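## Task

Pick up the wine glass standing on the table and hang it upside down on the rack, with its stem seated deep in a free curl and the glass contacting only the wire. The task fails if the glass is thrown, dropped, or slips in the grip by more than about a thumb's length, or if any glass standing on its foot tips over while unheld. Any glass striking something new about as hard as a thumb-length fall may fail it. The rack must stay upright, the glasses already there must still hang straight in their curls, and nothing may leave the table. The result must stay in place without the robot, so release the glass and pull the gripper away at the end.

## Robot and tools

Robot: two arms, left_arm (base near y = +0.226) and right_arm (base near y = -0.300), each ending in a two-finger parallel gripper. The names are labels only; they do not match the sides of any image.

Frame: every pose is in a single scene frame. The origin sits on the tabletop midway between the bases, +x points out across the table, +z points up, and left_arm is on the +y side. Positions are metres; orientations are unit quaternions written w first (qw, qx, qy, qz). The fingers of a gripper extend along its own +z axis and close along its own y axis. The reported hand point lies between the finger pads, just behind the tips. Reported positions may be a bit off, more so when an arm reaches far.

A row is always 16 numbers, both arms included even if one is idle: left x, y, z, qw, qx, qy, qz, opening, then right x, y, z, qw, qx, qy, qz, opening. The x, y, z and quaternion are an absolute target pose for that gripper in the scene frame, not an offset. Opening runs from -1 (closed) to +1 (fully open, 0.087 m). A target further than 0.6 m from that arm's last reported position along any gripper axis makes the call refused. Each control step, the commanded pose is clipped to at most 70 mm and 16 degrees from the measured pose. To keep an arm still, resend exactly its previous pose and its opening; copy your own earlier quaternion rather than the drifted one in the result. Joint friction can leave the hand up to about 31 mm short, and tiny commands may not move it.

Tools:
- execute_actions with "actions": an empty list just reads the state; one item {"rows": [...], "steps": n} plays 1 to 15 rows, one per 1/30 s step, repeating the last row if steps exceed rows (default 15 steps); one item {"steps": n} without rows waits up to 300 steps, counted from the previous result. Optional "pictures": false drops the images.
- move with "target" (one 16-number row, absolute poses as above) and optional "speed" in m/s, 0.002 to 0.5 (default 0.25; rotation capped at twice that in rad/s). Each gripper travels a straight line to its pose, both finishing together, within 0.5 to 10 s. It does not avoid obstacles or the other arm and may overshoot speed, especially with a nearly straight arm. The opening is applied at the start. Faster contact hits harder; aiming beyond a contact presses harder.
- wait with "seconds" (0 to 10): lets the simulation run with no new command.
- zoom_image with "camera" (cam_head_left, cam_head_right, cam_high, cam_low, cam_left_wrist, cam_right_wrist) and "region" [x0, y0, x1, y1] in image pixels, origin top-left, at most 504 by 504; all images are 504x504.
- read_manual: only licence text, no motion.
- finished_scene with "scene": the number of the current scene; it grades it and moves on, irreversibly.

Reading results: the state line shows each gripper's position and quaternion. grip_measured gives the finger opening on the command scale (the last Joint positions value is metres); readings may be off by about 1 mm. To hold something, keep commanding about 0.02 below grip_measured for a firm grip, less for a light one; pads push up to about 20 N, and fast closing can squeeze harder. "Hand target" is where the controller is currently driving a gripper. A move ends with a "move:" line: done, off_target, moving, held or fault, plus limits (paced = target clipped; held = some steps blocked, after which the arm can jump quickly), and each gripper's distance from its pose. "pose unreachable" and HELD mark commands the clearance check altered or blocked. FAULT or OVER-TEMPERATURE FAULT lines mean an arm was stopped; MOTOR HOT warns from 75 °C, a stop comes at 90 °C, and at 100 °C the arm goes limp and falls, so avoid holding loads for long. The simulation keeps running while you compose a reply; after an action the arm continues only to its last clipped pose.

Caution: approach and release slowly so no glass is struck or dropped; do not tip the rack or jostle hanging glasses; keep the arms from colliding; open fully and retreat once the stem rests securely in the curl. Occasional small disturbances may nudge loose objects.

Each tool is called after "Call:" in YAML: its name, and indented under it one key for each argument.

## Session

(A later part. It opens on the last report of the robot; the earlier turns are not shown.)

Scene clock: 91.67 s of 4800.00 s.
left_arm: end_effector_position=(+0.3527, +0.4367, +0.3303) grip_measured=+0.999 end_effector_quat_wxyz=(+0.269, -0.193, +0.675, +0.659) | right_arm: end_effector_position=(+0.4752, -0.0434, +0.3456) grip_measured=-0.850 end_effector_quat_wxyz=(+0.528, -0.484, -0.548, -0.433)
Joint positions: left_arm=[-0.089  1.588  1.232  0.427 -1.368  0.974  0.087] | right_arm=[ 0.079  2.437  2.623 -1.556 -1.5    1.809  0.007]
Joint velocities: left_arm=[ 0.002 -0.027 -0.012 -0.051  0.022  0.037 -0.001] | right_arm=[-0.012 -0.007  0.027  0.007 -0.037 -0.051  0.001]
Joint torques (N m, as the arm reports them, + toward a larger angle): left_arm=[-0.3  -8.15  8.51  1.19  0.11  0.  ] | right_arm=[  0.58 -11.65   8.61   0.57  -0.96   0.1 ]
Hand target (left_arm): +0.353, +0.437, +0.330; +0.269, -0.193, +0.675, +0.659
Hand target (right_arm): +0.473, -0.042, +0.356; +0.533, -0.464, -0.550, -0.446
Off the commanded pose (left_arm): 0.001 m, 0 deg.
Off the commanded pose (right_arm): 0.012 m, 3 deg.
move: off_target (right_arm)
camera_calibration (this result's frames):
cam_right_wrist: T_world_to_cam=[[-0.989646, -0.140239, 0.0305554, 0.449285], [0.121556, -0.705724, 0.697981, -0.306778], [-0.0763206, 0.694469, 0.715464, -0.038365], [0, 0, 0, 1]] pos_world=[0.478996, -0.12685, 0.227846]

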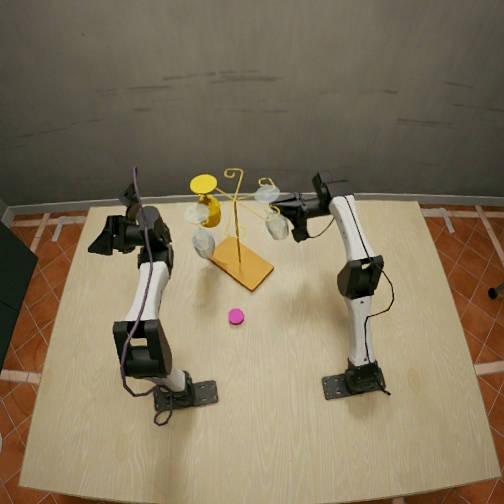

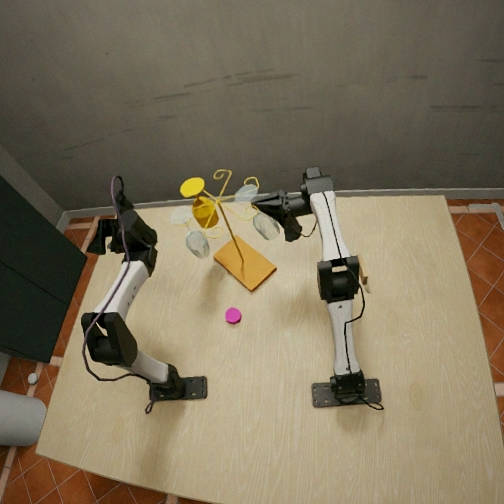

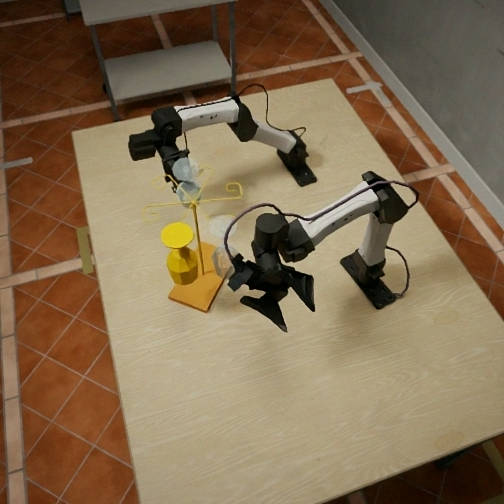

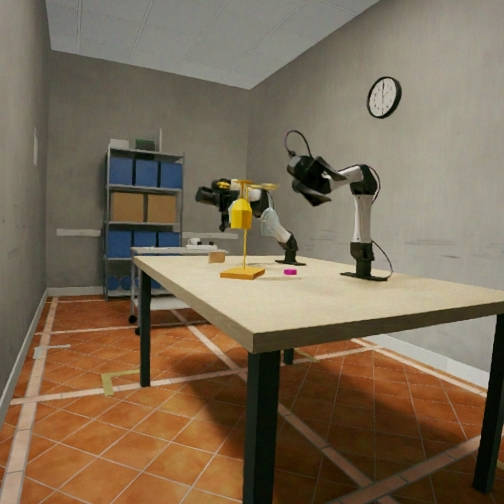

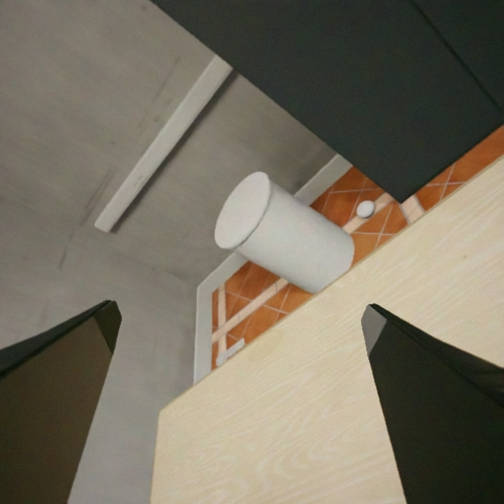

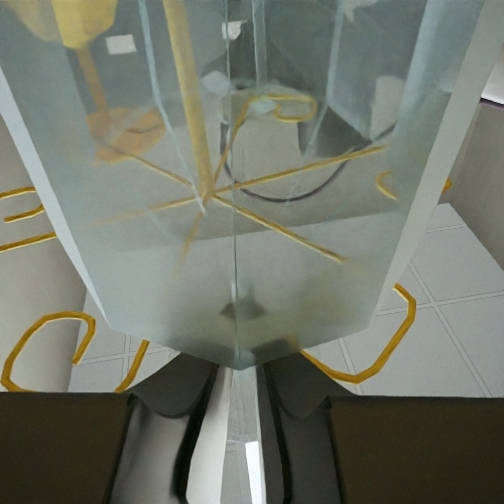

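Call:
move:
  target: [0.353,0.437,0.33,0.269,-0.193,0.675,0.659,1,0.467,-0.012,0.355,-0.546,0.447,0.566,0.427,-0.9]
  speed: 0.03

Call:
move:
  target: [0.353,0.437,0.33,0.269,-0.193,0.675,0.659,1,0.443,-0.014,0.355,-0.546,0.447,0.566,0.427,-0.9]
  speed: 0.02

Call:
zoom_image:
  camera: "cam_head_left"
  region: [210, 150, 330, 270]

Call:
zoom_image:
  camera: "cam_high"
  region: [130, 130, 250, 250]

Scene clock: 99.33 s of 4800.00 s.
left_arm: end_effector_position=(+0.3527, +0.4367, +0.3303) grip_measured=+0.999 end_effector_quat_wxyz=(+0.269, -0.193, +0.675, +0.659) | right_arm: end_effector_position=(+0.4680, -0.0154, +0.3434) grip_measured=-0.850 end_effector_quat_wxyz=(+0.541, -0.470, -0.560, -0.416)
Joint positions: left_arm=[-0.089  1.588  1.232  0.427 -1.368  0.974  0.087] | right_arm=[ 0.14   2.492  2.714 -1.543 -1.499  1.864  0.007]
Joint velocities: left_arm=[ 0.007 -0.002 -0.017 -0.051  0.066  0.037 -0.   ] | right_arm=[-0.017 -0.002  0.032  0.007 -0.022  0.037  0.   ]
Joint torques (N m, as the arm reports them, + toward a larger angle): left_arm=[-0.3  -8.14  8.52  1.2   0.11  0.  ] | right_arm=[  0.68 -11.78   8.44   0.63  -0.93   0.1 ]
Hand target (left_arm): +0.353, +0.437, +0.330; +0.269, -0.193, +0.675, +0.659
Hand target (right_arm): +0.465, -0.013, +0.354; +0.546, -0.448, -0.563, -0.430
Off the commanded pose (left_arm): 0.001 m, 0 deg.
Off the commanded pose (right_arm): 0.012 m, 3 deg.
After step 90, 2.83 s passed at rest.
move: off_target (right_arm)
camera_calibration (this result's frames):
cam_right_wrist: T_world_to_cam=[[-0.979895, -0.196289, 0.0357414, 0.439043], [0.165018, -0.696662, 0.698162, -0.304826], [-0.112142, 0.690023, 0.715047, -0.0399937], [0, 0, 0, 1]] pos_world=[0.476032, -0.0985853, 0.225723]

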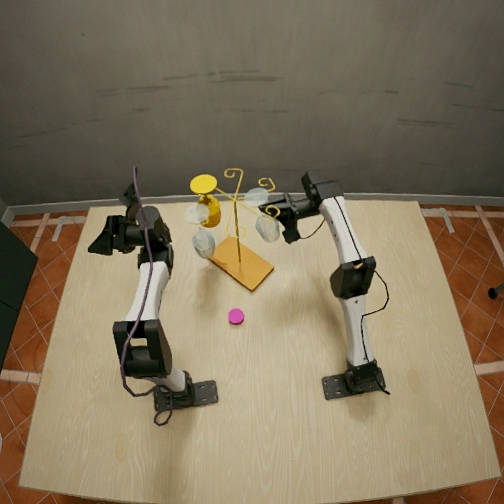

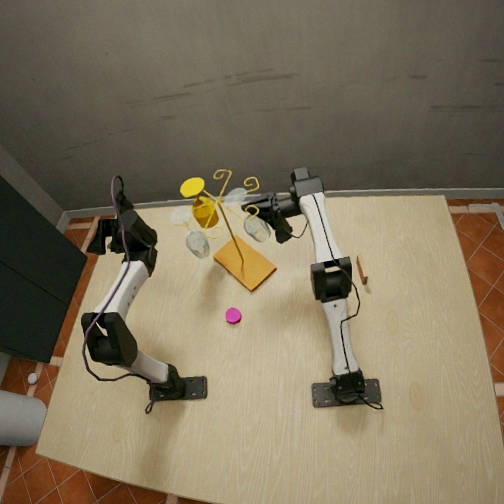

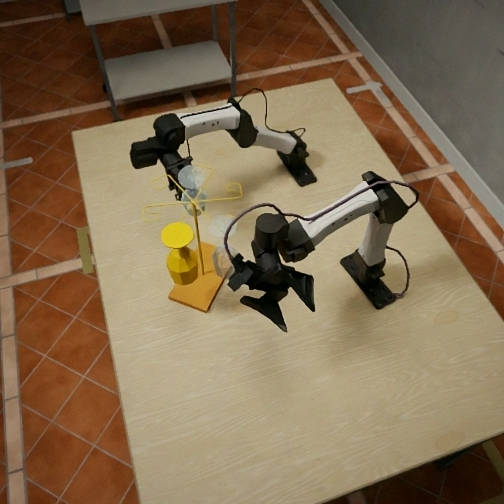

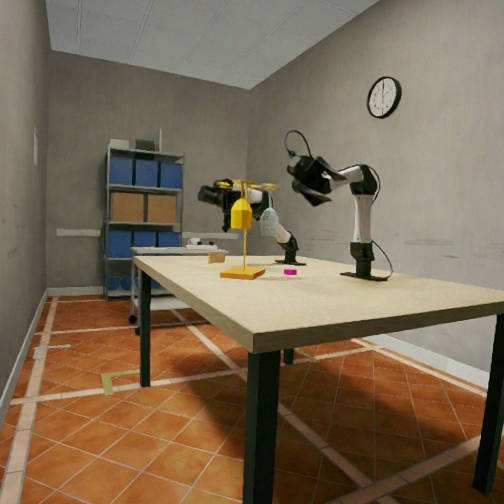

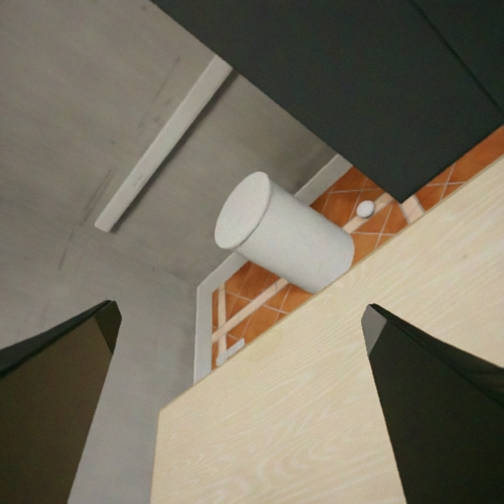

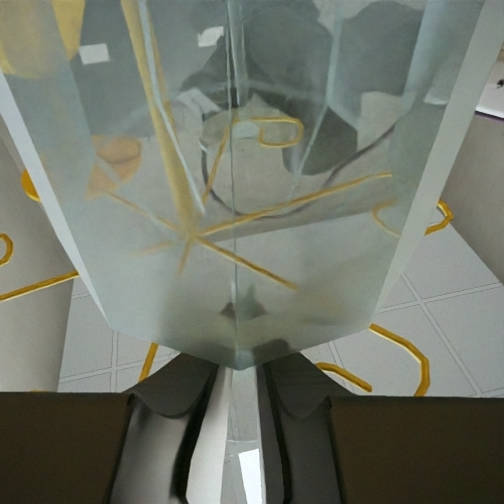

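Scene clock: 100.97 s of 4800.00 s.
left_arm: end_effector_position=(+0.3527, +0.4367, +0.3303) grip_measured=+0.999 end_effector_quat_wxyz=(+0.269, -0.193, +0.675, +0.659) | right_arm: end_effector_position=(+0.4514, -0.0149, +0.3449) grip_measured=-0.850 end_effector_quat_wxyz=(+0.532, -0.456, -0.575, -0.423)
Joint positions: left_arm=[-0.089  1.588  1.232  0.427 -1.368  0.974  0.087] | right_arm=[ 0.149  2.413  2.582 -1.553 -1.493  1.757  0.007]
Joint velocities: left_arm=[-0.017 -0.022 -0.012 -0.007 -0.037  0.022 -0.001] | right_arm=[-0.002 -0.012 -0.037  0.007 -0.037  0.007 -0.   ]
Joint torques (N m, as the arm reports them, + toward a larger angle): left_arm=[-0.29 -8.14  8.53  1.2   0.12  0.  ] | right_arm=[  0.81 -13.76   4.09   0.18  -1.     0.04]
Hand target (left_arm): +0.353, +0.437, +0.330; +0.269, -0.193, +0.675, +0.659
Hand target (right_arm): +0.443, -0.014, +0.355; +0.546, -0.446, -0.568, -0.425
Off the commanded pose (left_arm): 0.001 m, 0 deg.
Off the commanded pose (right_arm): 0.013 m, 2 deg.
move: off_target (right_arm)
camera_calibration (this result's frames):
cam_right_wrist: T_world_to_cam=[[-0.97741, -0.211212, -0.00768933, 0.436416], [0.144868, -0.695997, 0.703279, -0.295468], [-0.153893, 0.686278, 0.710873, -0.0230237], [0, 0, 0, 1]] pos_world=[0.465818, -0.097668, 0.227519]

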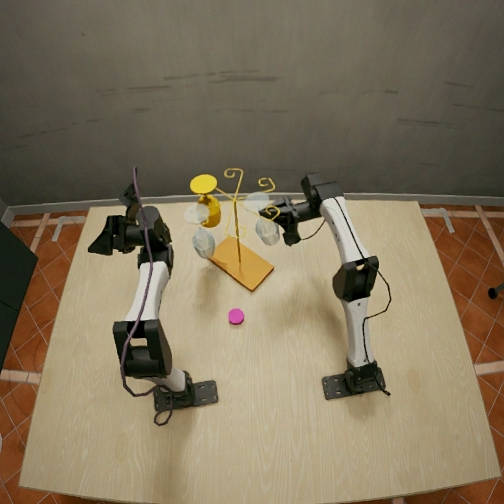

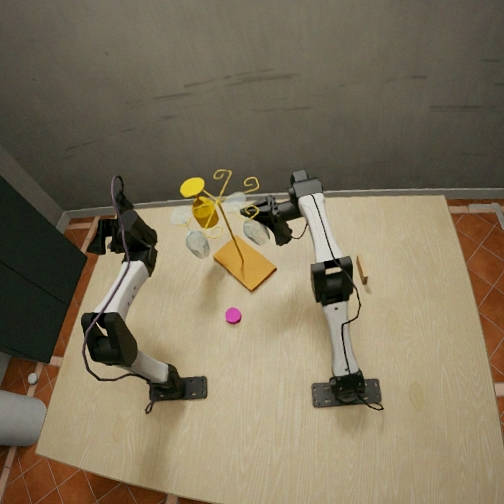

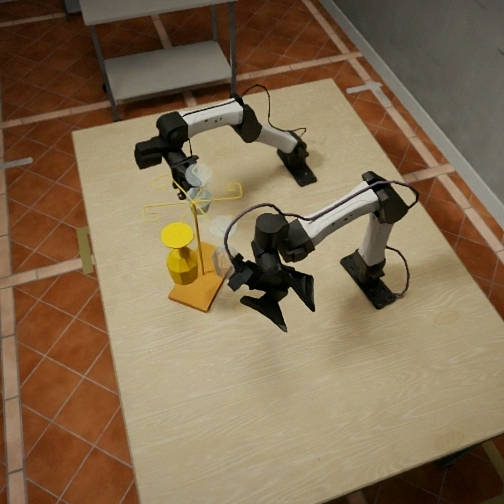

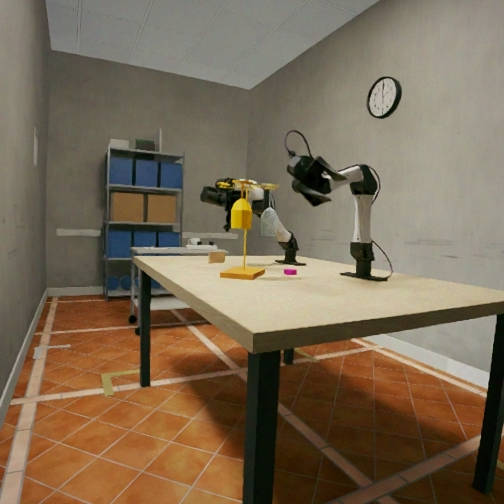

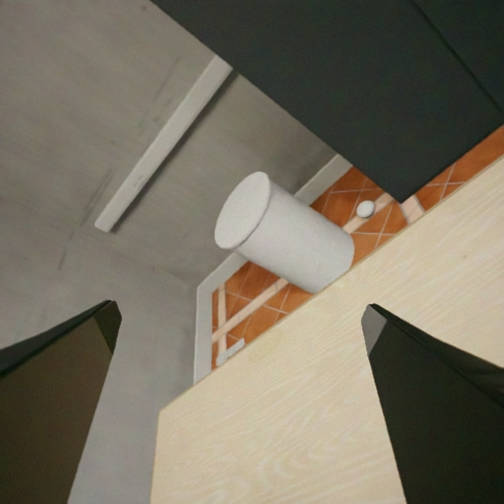

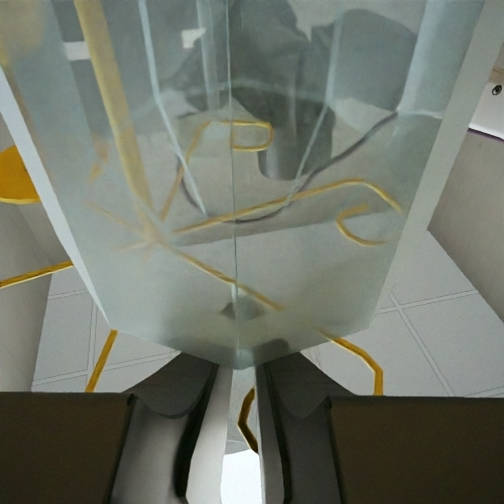

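Region (210, 150, 330, 270) of cam_head_left's 504x504 image, scaled by 4.200, with more detail than that image has.

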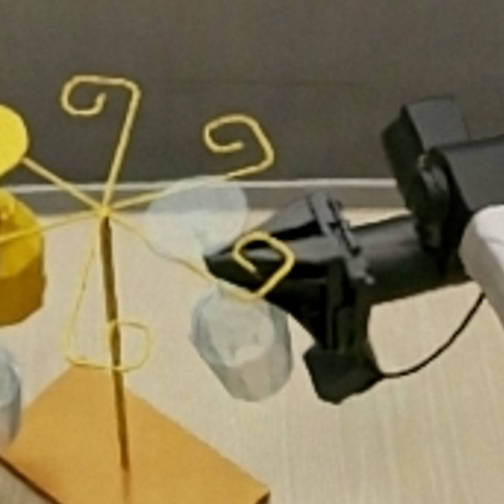

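Region (130, 130, 250, 250) of cam_high's 504x504 image, scaled by 4.200, with more detail than that image has.

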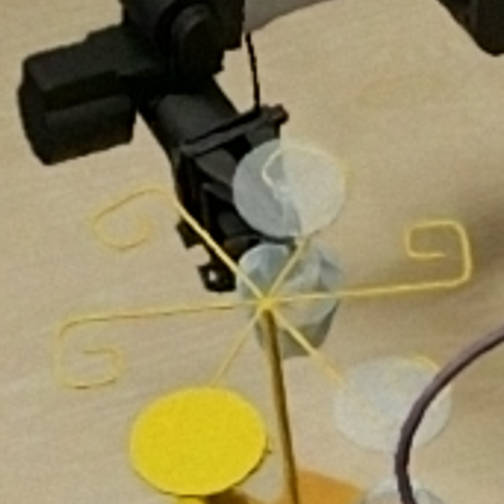

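Call:
move:
  target: [0.353,0.437,0.33,0.269,-0.193,0.675,0.659,1,0.426,-0.024,0.352,-0.546,0.447,0.566,0.427,-0.9]
  speed: 0.015

Call:
zoom_image:
  camera: "cam_head_left"
  region: [210, 150, 330, 270]

Call:
zoom_image:
  camera: "cam_high"
  region: [130, 130, 250, 250]

Scene clock: 109.07 s of 4800.00 s.
left_arm: end_effector_position=(+0.3527, +0.4367, +0.3303) grip_measured=+0.999 end_effector_quat_wxyz=(+0.269, -0.193, +0.675, +0.659) | right_arm: end_effector_position=(+0.4307, -0.0200, +0.3415) grip_measured=-0.850 end_effector_quat_wxyz=(+0.534, -0.454, -0.577, -0.420)
Joint positions: left_arm=[-0.089  1.588  1.232  0.427 -1.368  0.974  0.087] | right_arm=[ 0.149  2.299  2.367 -1.554 -1.494  1.655  0.007]
Joint velocities: left_arm=[-0.017  0.007  0.002 -0.066  0.037  0.007 -0.   ] | right_arm=[-0.012 -0.017 -0.002  0.037  0.037 -0.051  0.001]
Joint torques (N m, as the arm reports them, + toward a larger angle): left_arm=[-0.3  -8.14  8.52  1.19  0.12  0.  ] | right_arm=[ -0.45 -13.05   4.15   0.07  -0.99  -0.01]
Hand target (left_arm): +0.353, +0.437, +0.330; +0.269, -0.193, +0.675, +0.659
Hand target (right_arm): +0.427, -0.024, +0.351; +0.545, -0.447, -0.566, -0.427
Off the commanded pose (left_arm): 0.001 m, 0 deg.
Off the commanded pose (right_arm): 0.012 m, 2 deg.
joint sent to its limit (right arm) — the command would take joint 4 (wrist pitch) past its lower limit, so that joint was sent only as far as its limit.
After step 90, 3.03 s passed at rest.
move: off_target (right_arm)
camera_calibration (this result's frames):
cam_right_wrist: T_world_to_cam=[[-0.975701, -0.218981, -0.00738201, 0.414091], [0.15062, -0.694816, 0.703238, -0.296138], [-0.159125, 0.685039, 0.710916, -0.0180958], [0, 0, 0, 1]] pos_world=[0.445753, -0.102687, 0.224177]

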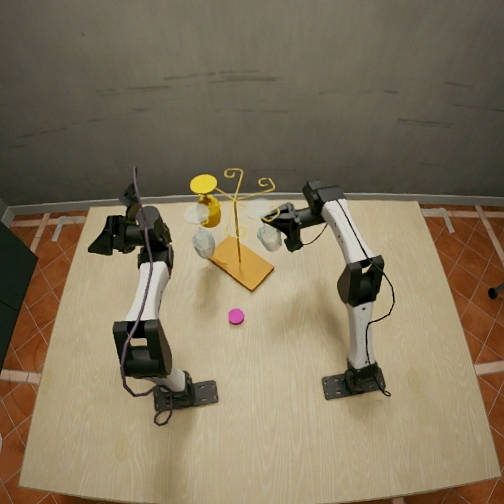

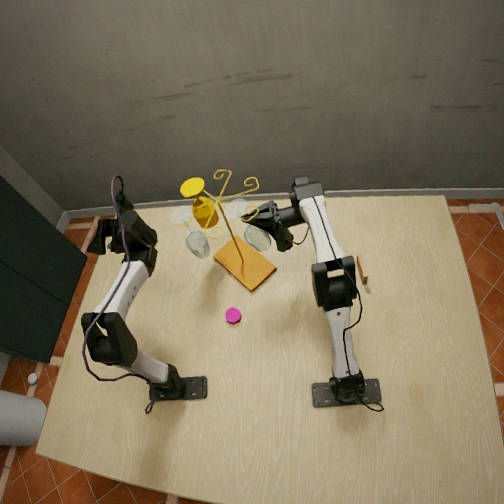

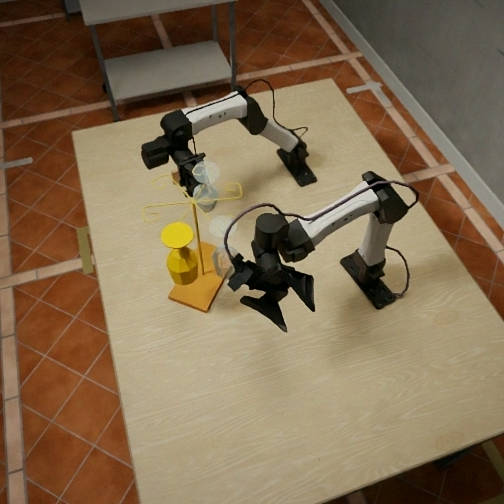

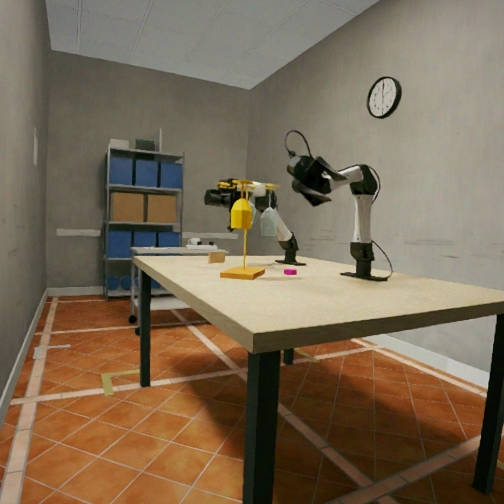

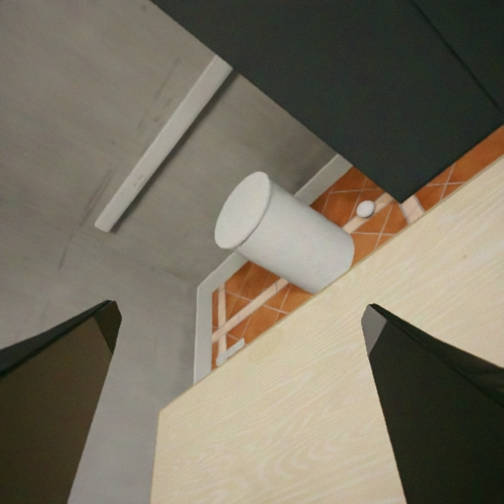

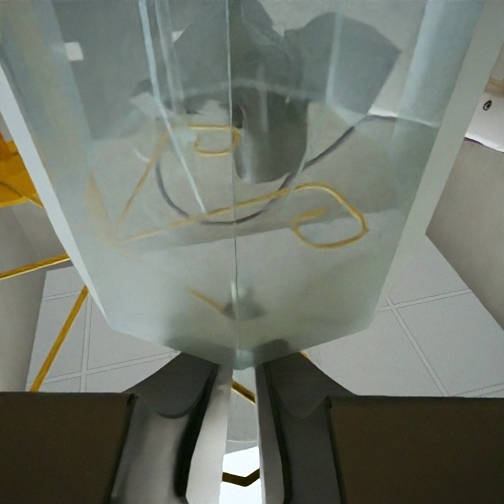

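Region (210, 150, 330, 270) of cam_head_left's 504x504 image, scaled by 4.200, with more detail than that image has.

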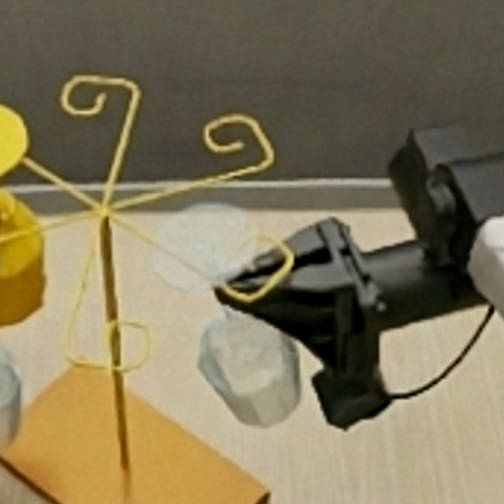

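Region (130, 130, 250, 250) of cam_high's 504x504 image, scaled by 4.200, with more detail than that image has.

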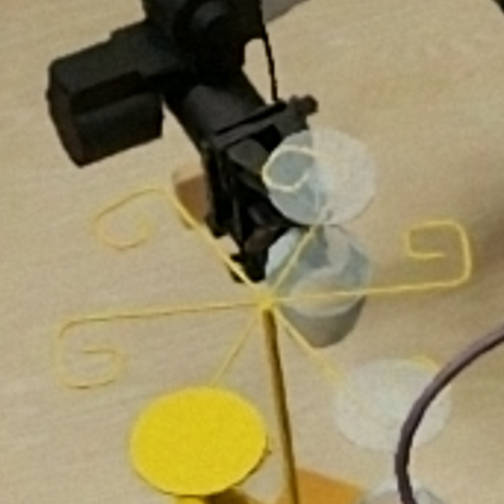

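Stem is next to the arm; slide along it.

Call:
move:
  target: [0.353,0.437,0.33,0.269,-0.193,0.675,0.659,1,0.414,-0.046,0.352,-0.534,0.461,0.554,0.441,-0.9]
  speed: 0.015

Call:
zoom_image:
  camera: "cam_head_left"
  region: [210, 150, 330, 270]

Call:
zoom_image:
  camera: "cam_high"
  region: [130, 130, 250, 250]

Scene clock: 114.03 s of 4800.00 s.
left_arm: end_effector_position=(+0.3527, +0.4367, +0.3303) grip_measured=+0.999 end_effector_quat_wxyz=(+0.269, -0.193, +0.675, +0.659) | right_arm: end_effector_position=(+0.4156, -0.0410, +0.3422) grip_measured=-0.850 end_effector_quat_wxyz=(+0.532, -0.472, -0.563, -0.421)
Joint positions: left_arm=[-0.089  1.588  1.232  0.427 -1.368  0.974  0.087] | right_arm=[ 0.109  2.173  2.163 -1.554 -1.491  1.606  0.007]
Joint velocities: left_arm=[ 0.012 -0.002 -0.017  0.037  0.022  0.007 -0.001] | right_arm=[ 0.007 -0.002 -0.002 -0.095 -0.081 -0.007 -0.001]
Joint torques (N m, as the arm reports them, + toward a larger angle): left_arm=[-0.29 -8.14  8.52  1.2   0.12  0.  ] | right_arm=[ -0.81 -12.27   4.14   0.32  -0.9    0.03]
Hand target (left_arm): +0.353, +0.437, +0.330; +0.269, -0.193, +0.675, +0.659
Hand target (right_arm): +0.414, -0.046, +0.352; +0.535, -0.460, -0.557, -0.438
Off the commanded pose (left_arm): 0.001 m, 0 deg.
Off the commanded pose (right_arm): 0.011 m, 3 deg.
move: off_target (right_arm)
camera_calibration (this result's frames):
cam_right_wrist: T_world_to_cam=[[-0.982812, -0.18333, 0.021685, 0.389169], [0.144919, -0.693409, 0.70582, -0.30739], [-0.114361, 0.696831, 0.708059, -0.0237235], [0, 0, 0, 1]] pos_world=[0.424314, -0.12527, 0.225321]

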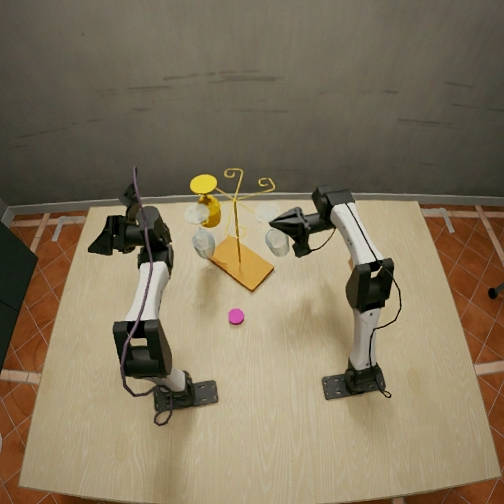

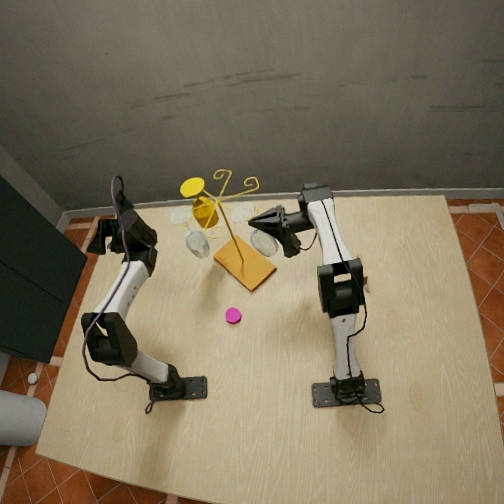

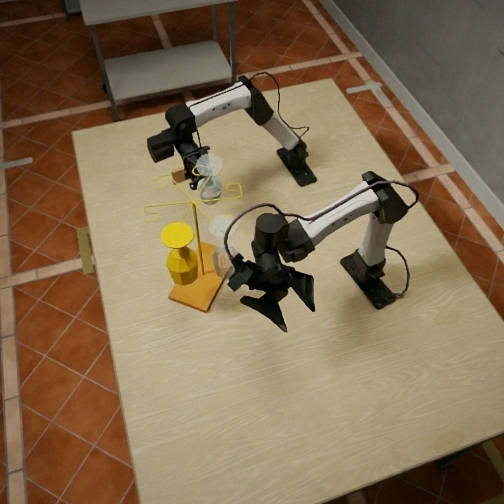

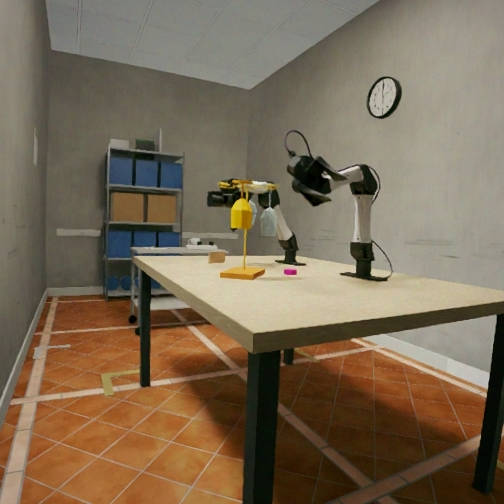

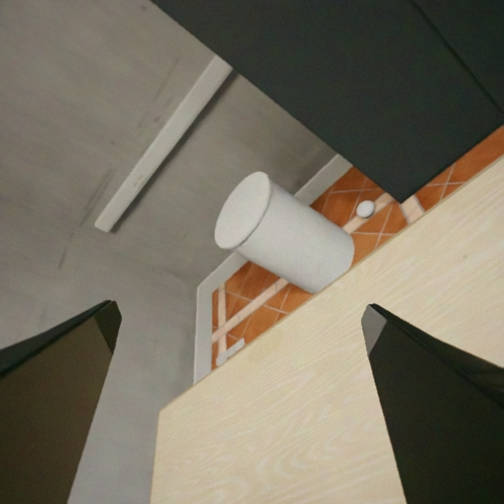

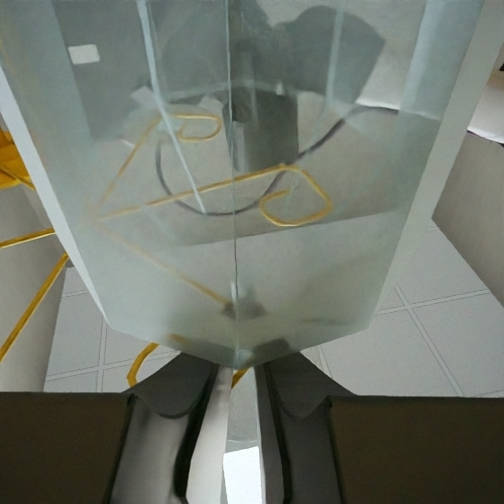

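Region (210, 150, 330, 270) of cam_head_left's 504x504 image, scaled by 4.200, with more detail than that image has.

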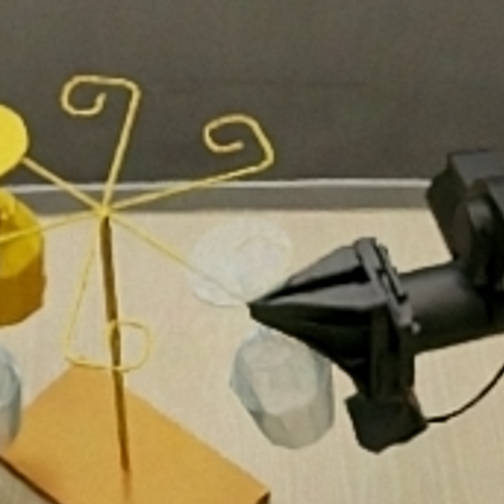

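Region (130, 130, 250, 250) of cam_high's 504x504 image, scaled by 4.200, with more detail than that image has.

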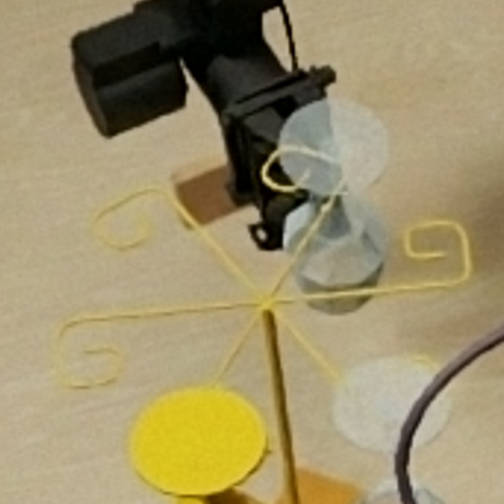

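Call:
move:
  target: [0.353,0.437,0.33,0.269,-0.193,0.675,0.659,1,0.437,-0.058,0.348,-0.528,0.468,0.548,0.448,-0.9]
  speed: 0.015

Call:
move:
  target: [0.353,0.437,0.33,0.269,-0.193,0.675,0.659,1,0.437,-0.06,0.328,-0.528,0.468,0.548,0.448,-0.9]
  speed: 0.015

Call:
zoom_image:
  camera: "cam_head_left"
  region: [210, 150, 330, 270]

Call:
zoom_image:
  camera: "cam_high"
  region: [130, 130, 250, 250]

Scene clock: 119.00 s of 4800.00 s.
left_arm: end_effector_position=(+0.3527, +0.4367, +0.3303) grip_measured=+0.999 end_effector_quat_wxyz=(+0.269, -0.193, +0.675, +0.659) | right_arm: end_effector_position=(+0.4329, -0.0540, +0.3368) grip_measured=-0.850 end_effector_quat_wxyz=(+0.524, -0.482, -0.554, -0.432)
Joint positions: left_arm=[-0.089  1.588  1.232  0.427 -1.368  0.974  0.087] | right_arm=[ 0.071  2.21   2.2   -1.554 -1.493  1.603  0.007]
Joint velocities: left_arm=[ 0.012  0.017 -0.007  0.007  0.007  0.037 -0.001] | right_arm=[ 0.017  0.012  0.012  0.066 -0.037 -0.007 -0.   ]
Joint torques (N m, as the arm reports them, + toward a larger angle): left_arm=[-0.29 -8.14  8.52  1.2   0.12  0.  ] | right_arm=[ -0.81 -10.42   8.85   0.09  -0.94   0.08]
Hand target (left_arm): +0.353, +0.437, +0.330; +0.269, -0.193, +0.675, +0.659
Hand target (right_arm): +0.436, -0.058, +0.348; +0.527, -0.470, -0.548, -0.449
Off the commanded pose (left_arm): 0.001 m, 0 deg.
Off the commanded pose (right_arm): 0.013 m, 3 deg.
move: off_target (right_arm)
camera_calibration (this result's frames):
cam_right_wrist: T_world_to_cam=[[-0.989046, -0.14637, 0.0190683, 0.409537], [0.117209, -0.700261, 0.7042, -0.302909], [-0.0897208, 0.698721, 0.709746, -0.019987], [0, 0, 0, 1]] pos_world=[0.438761, -0.138206, 0.219685]

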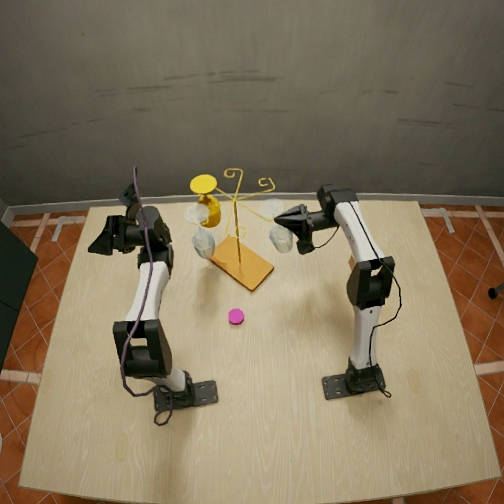

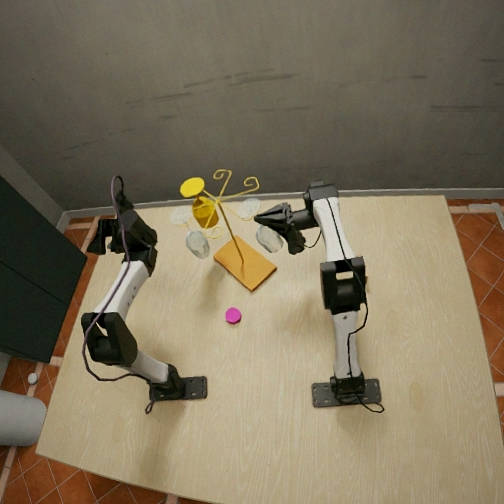

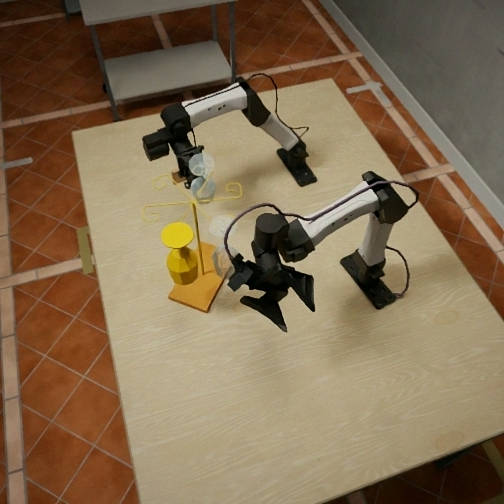

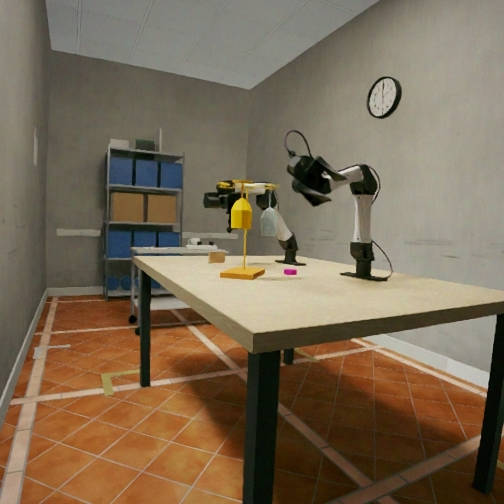

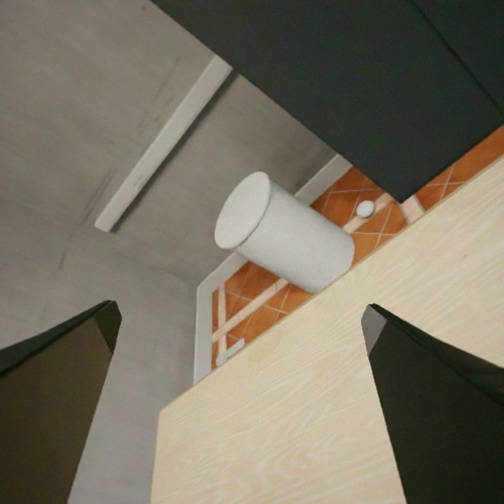

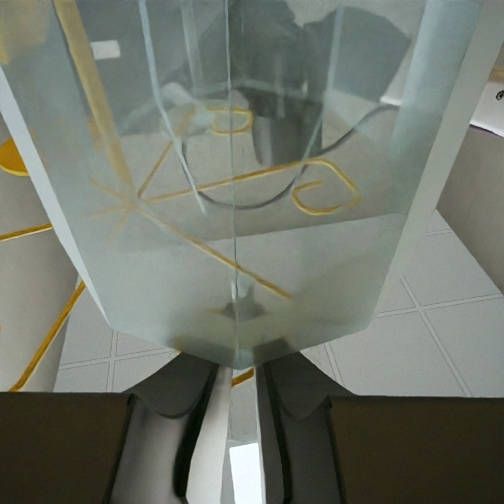

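Scene clock: 120.73 s of 4800.00 s.
left_arm: end_effector_position=(+0.3527, +0.4367, +0.3303) grip_measured=+0.999 end_effector_quat_wxyz=(+0.269, -0.193, +0.675, +0.659) | right_arm: end_effector_position=(+0.4343, -0.0558, +0.3305) grip_measured=-0.850 end_effector_quat_wxyz=(+0.510, -0.466, -0.568, -0.448)
Joint positions: left_arm=[-0.089  1.588  1.232  0.427 -1.368  0.974  0.087] | right_arm=[ 0.067  2.226  2.2   -1.554 -1.493  1.528  0.007]
Joint velocities: left_arm=[-0.022  0.007 -0.027 -0.007 -0.051 -0.022  0.   ] | right_arm=[ 0.017  0.002 -0.002 -0.066 -0.022 -0.051 -0.001]
Joint torques (N m, as the arm reports them, + toward a larger angle): left_arm=[-0.29 -8.14  8.52  1.19  0.12  0.  ] | right_arm=[ -0.77 -10.81   3.95  -0.02  -0.93   0.01]
Hand target (left_arm): +0.353, +0.437, +0.330; +0.269, -0.193, +0.675, +0.659
Hand target (right_arm): +0.437, -0.060, +0.328; +0.527, -0.470, -0.548, -0.449
Off the commanded pose (left_arm): 0.001 m, 0 deg.
Off the commanded pose (right_arm): 0.006 m, 3 deg.
move: off_target (right_arm)
camera_calibration (this result's frames):
cam_right_wrist: T_world_to_cam=[[-0.988202, -0.147578, -0.040954, 0.430189], [0.0764514, -0.707028, 0.703041, -0.282117], [-0.132709, 0.691615, 0.709969, 0.00405939], [0, 0, 0, 1]] pos_world=[0.44722, -0.138786, 0.213076]

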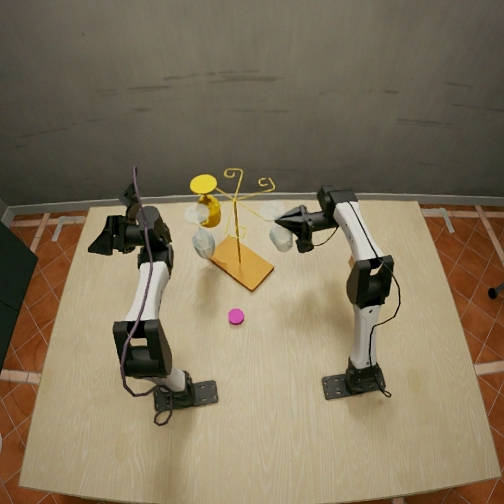

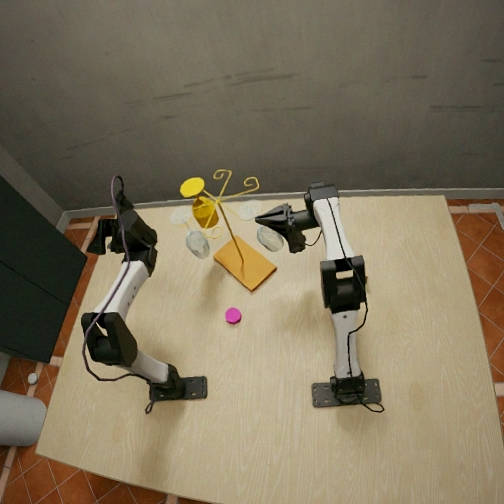

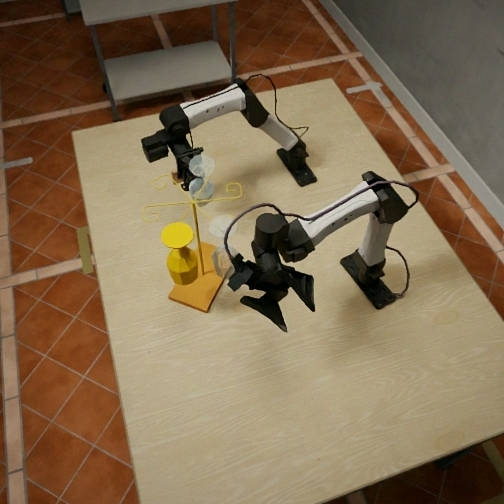

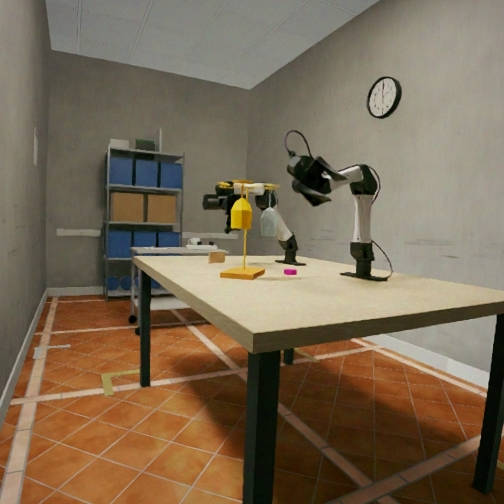

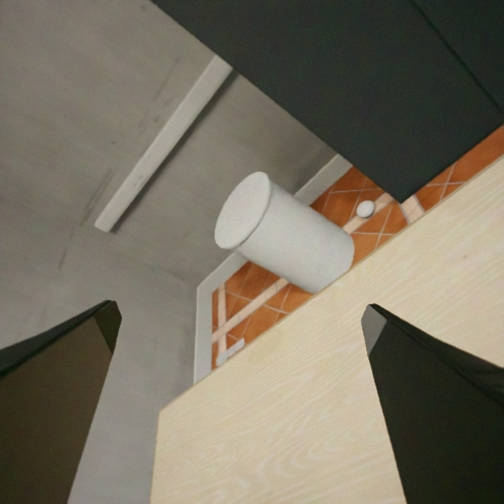

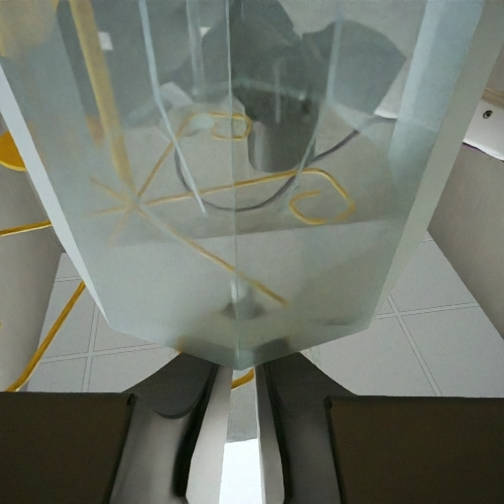

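Region (210, 150, 330, 270) of cam_head_left's 504x504 image, scaled by 4.200, with more detail than that image has.

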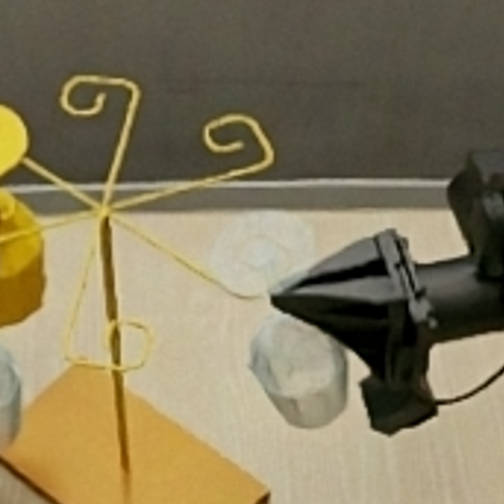

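Region (130, 130, 250, 250) of cam_high's 504x504 image, scaled by 4.200, with more detail than that image has.

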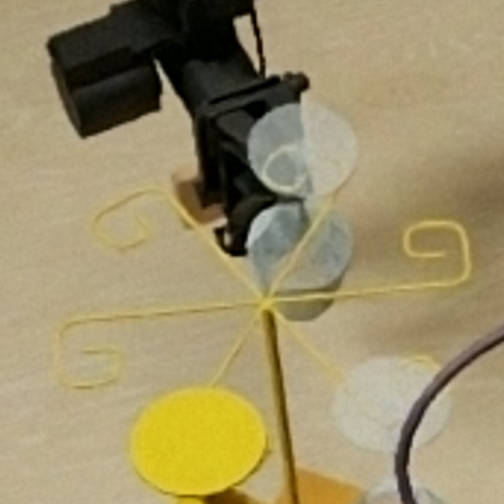

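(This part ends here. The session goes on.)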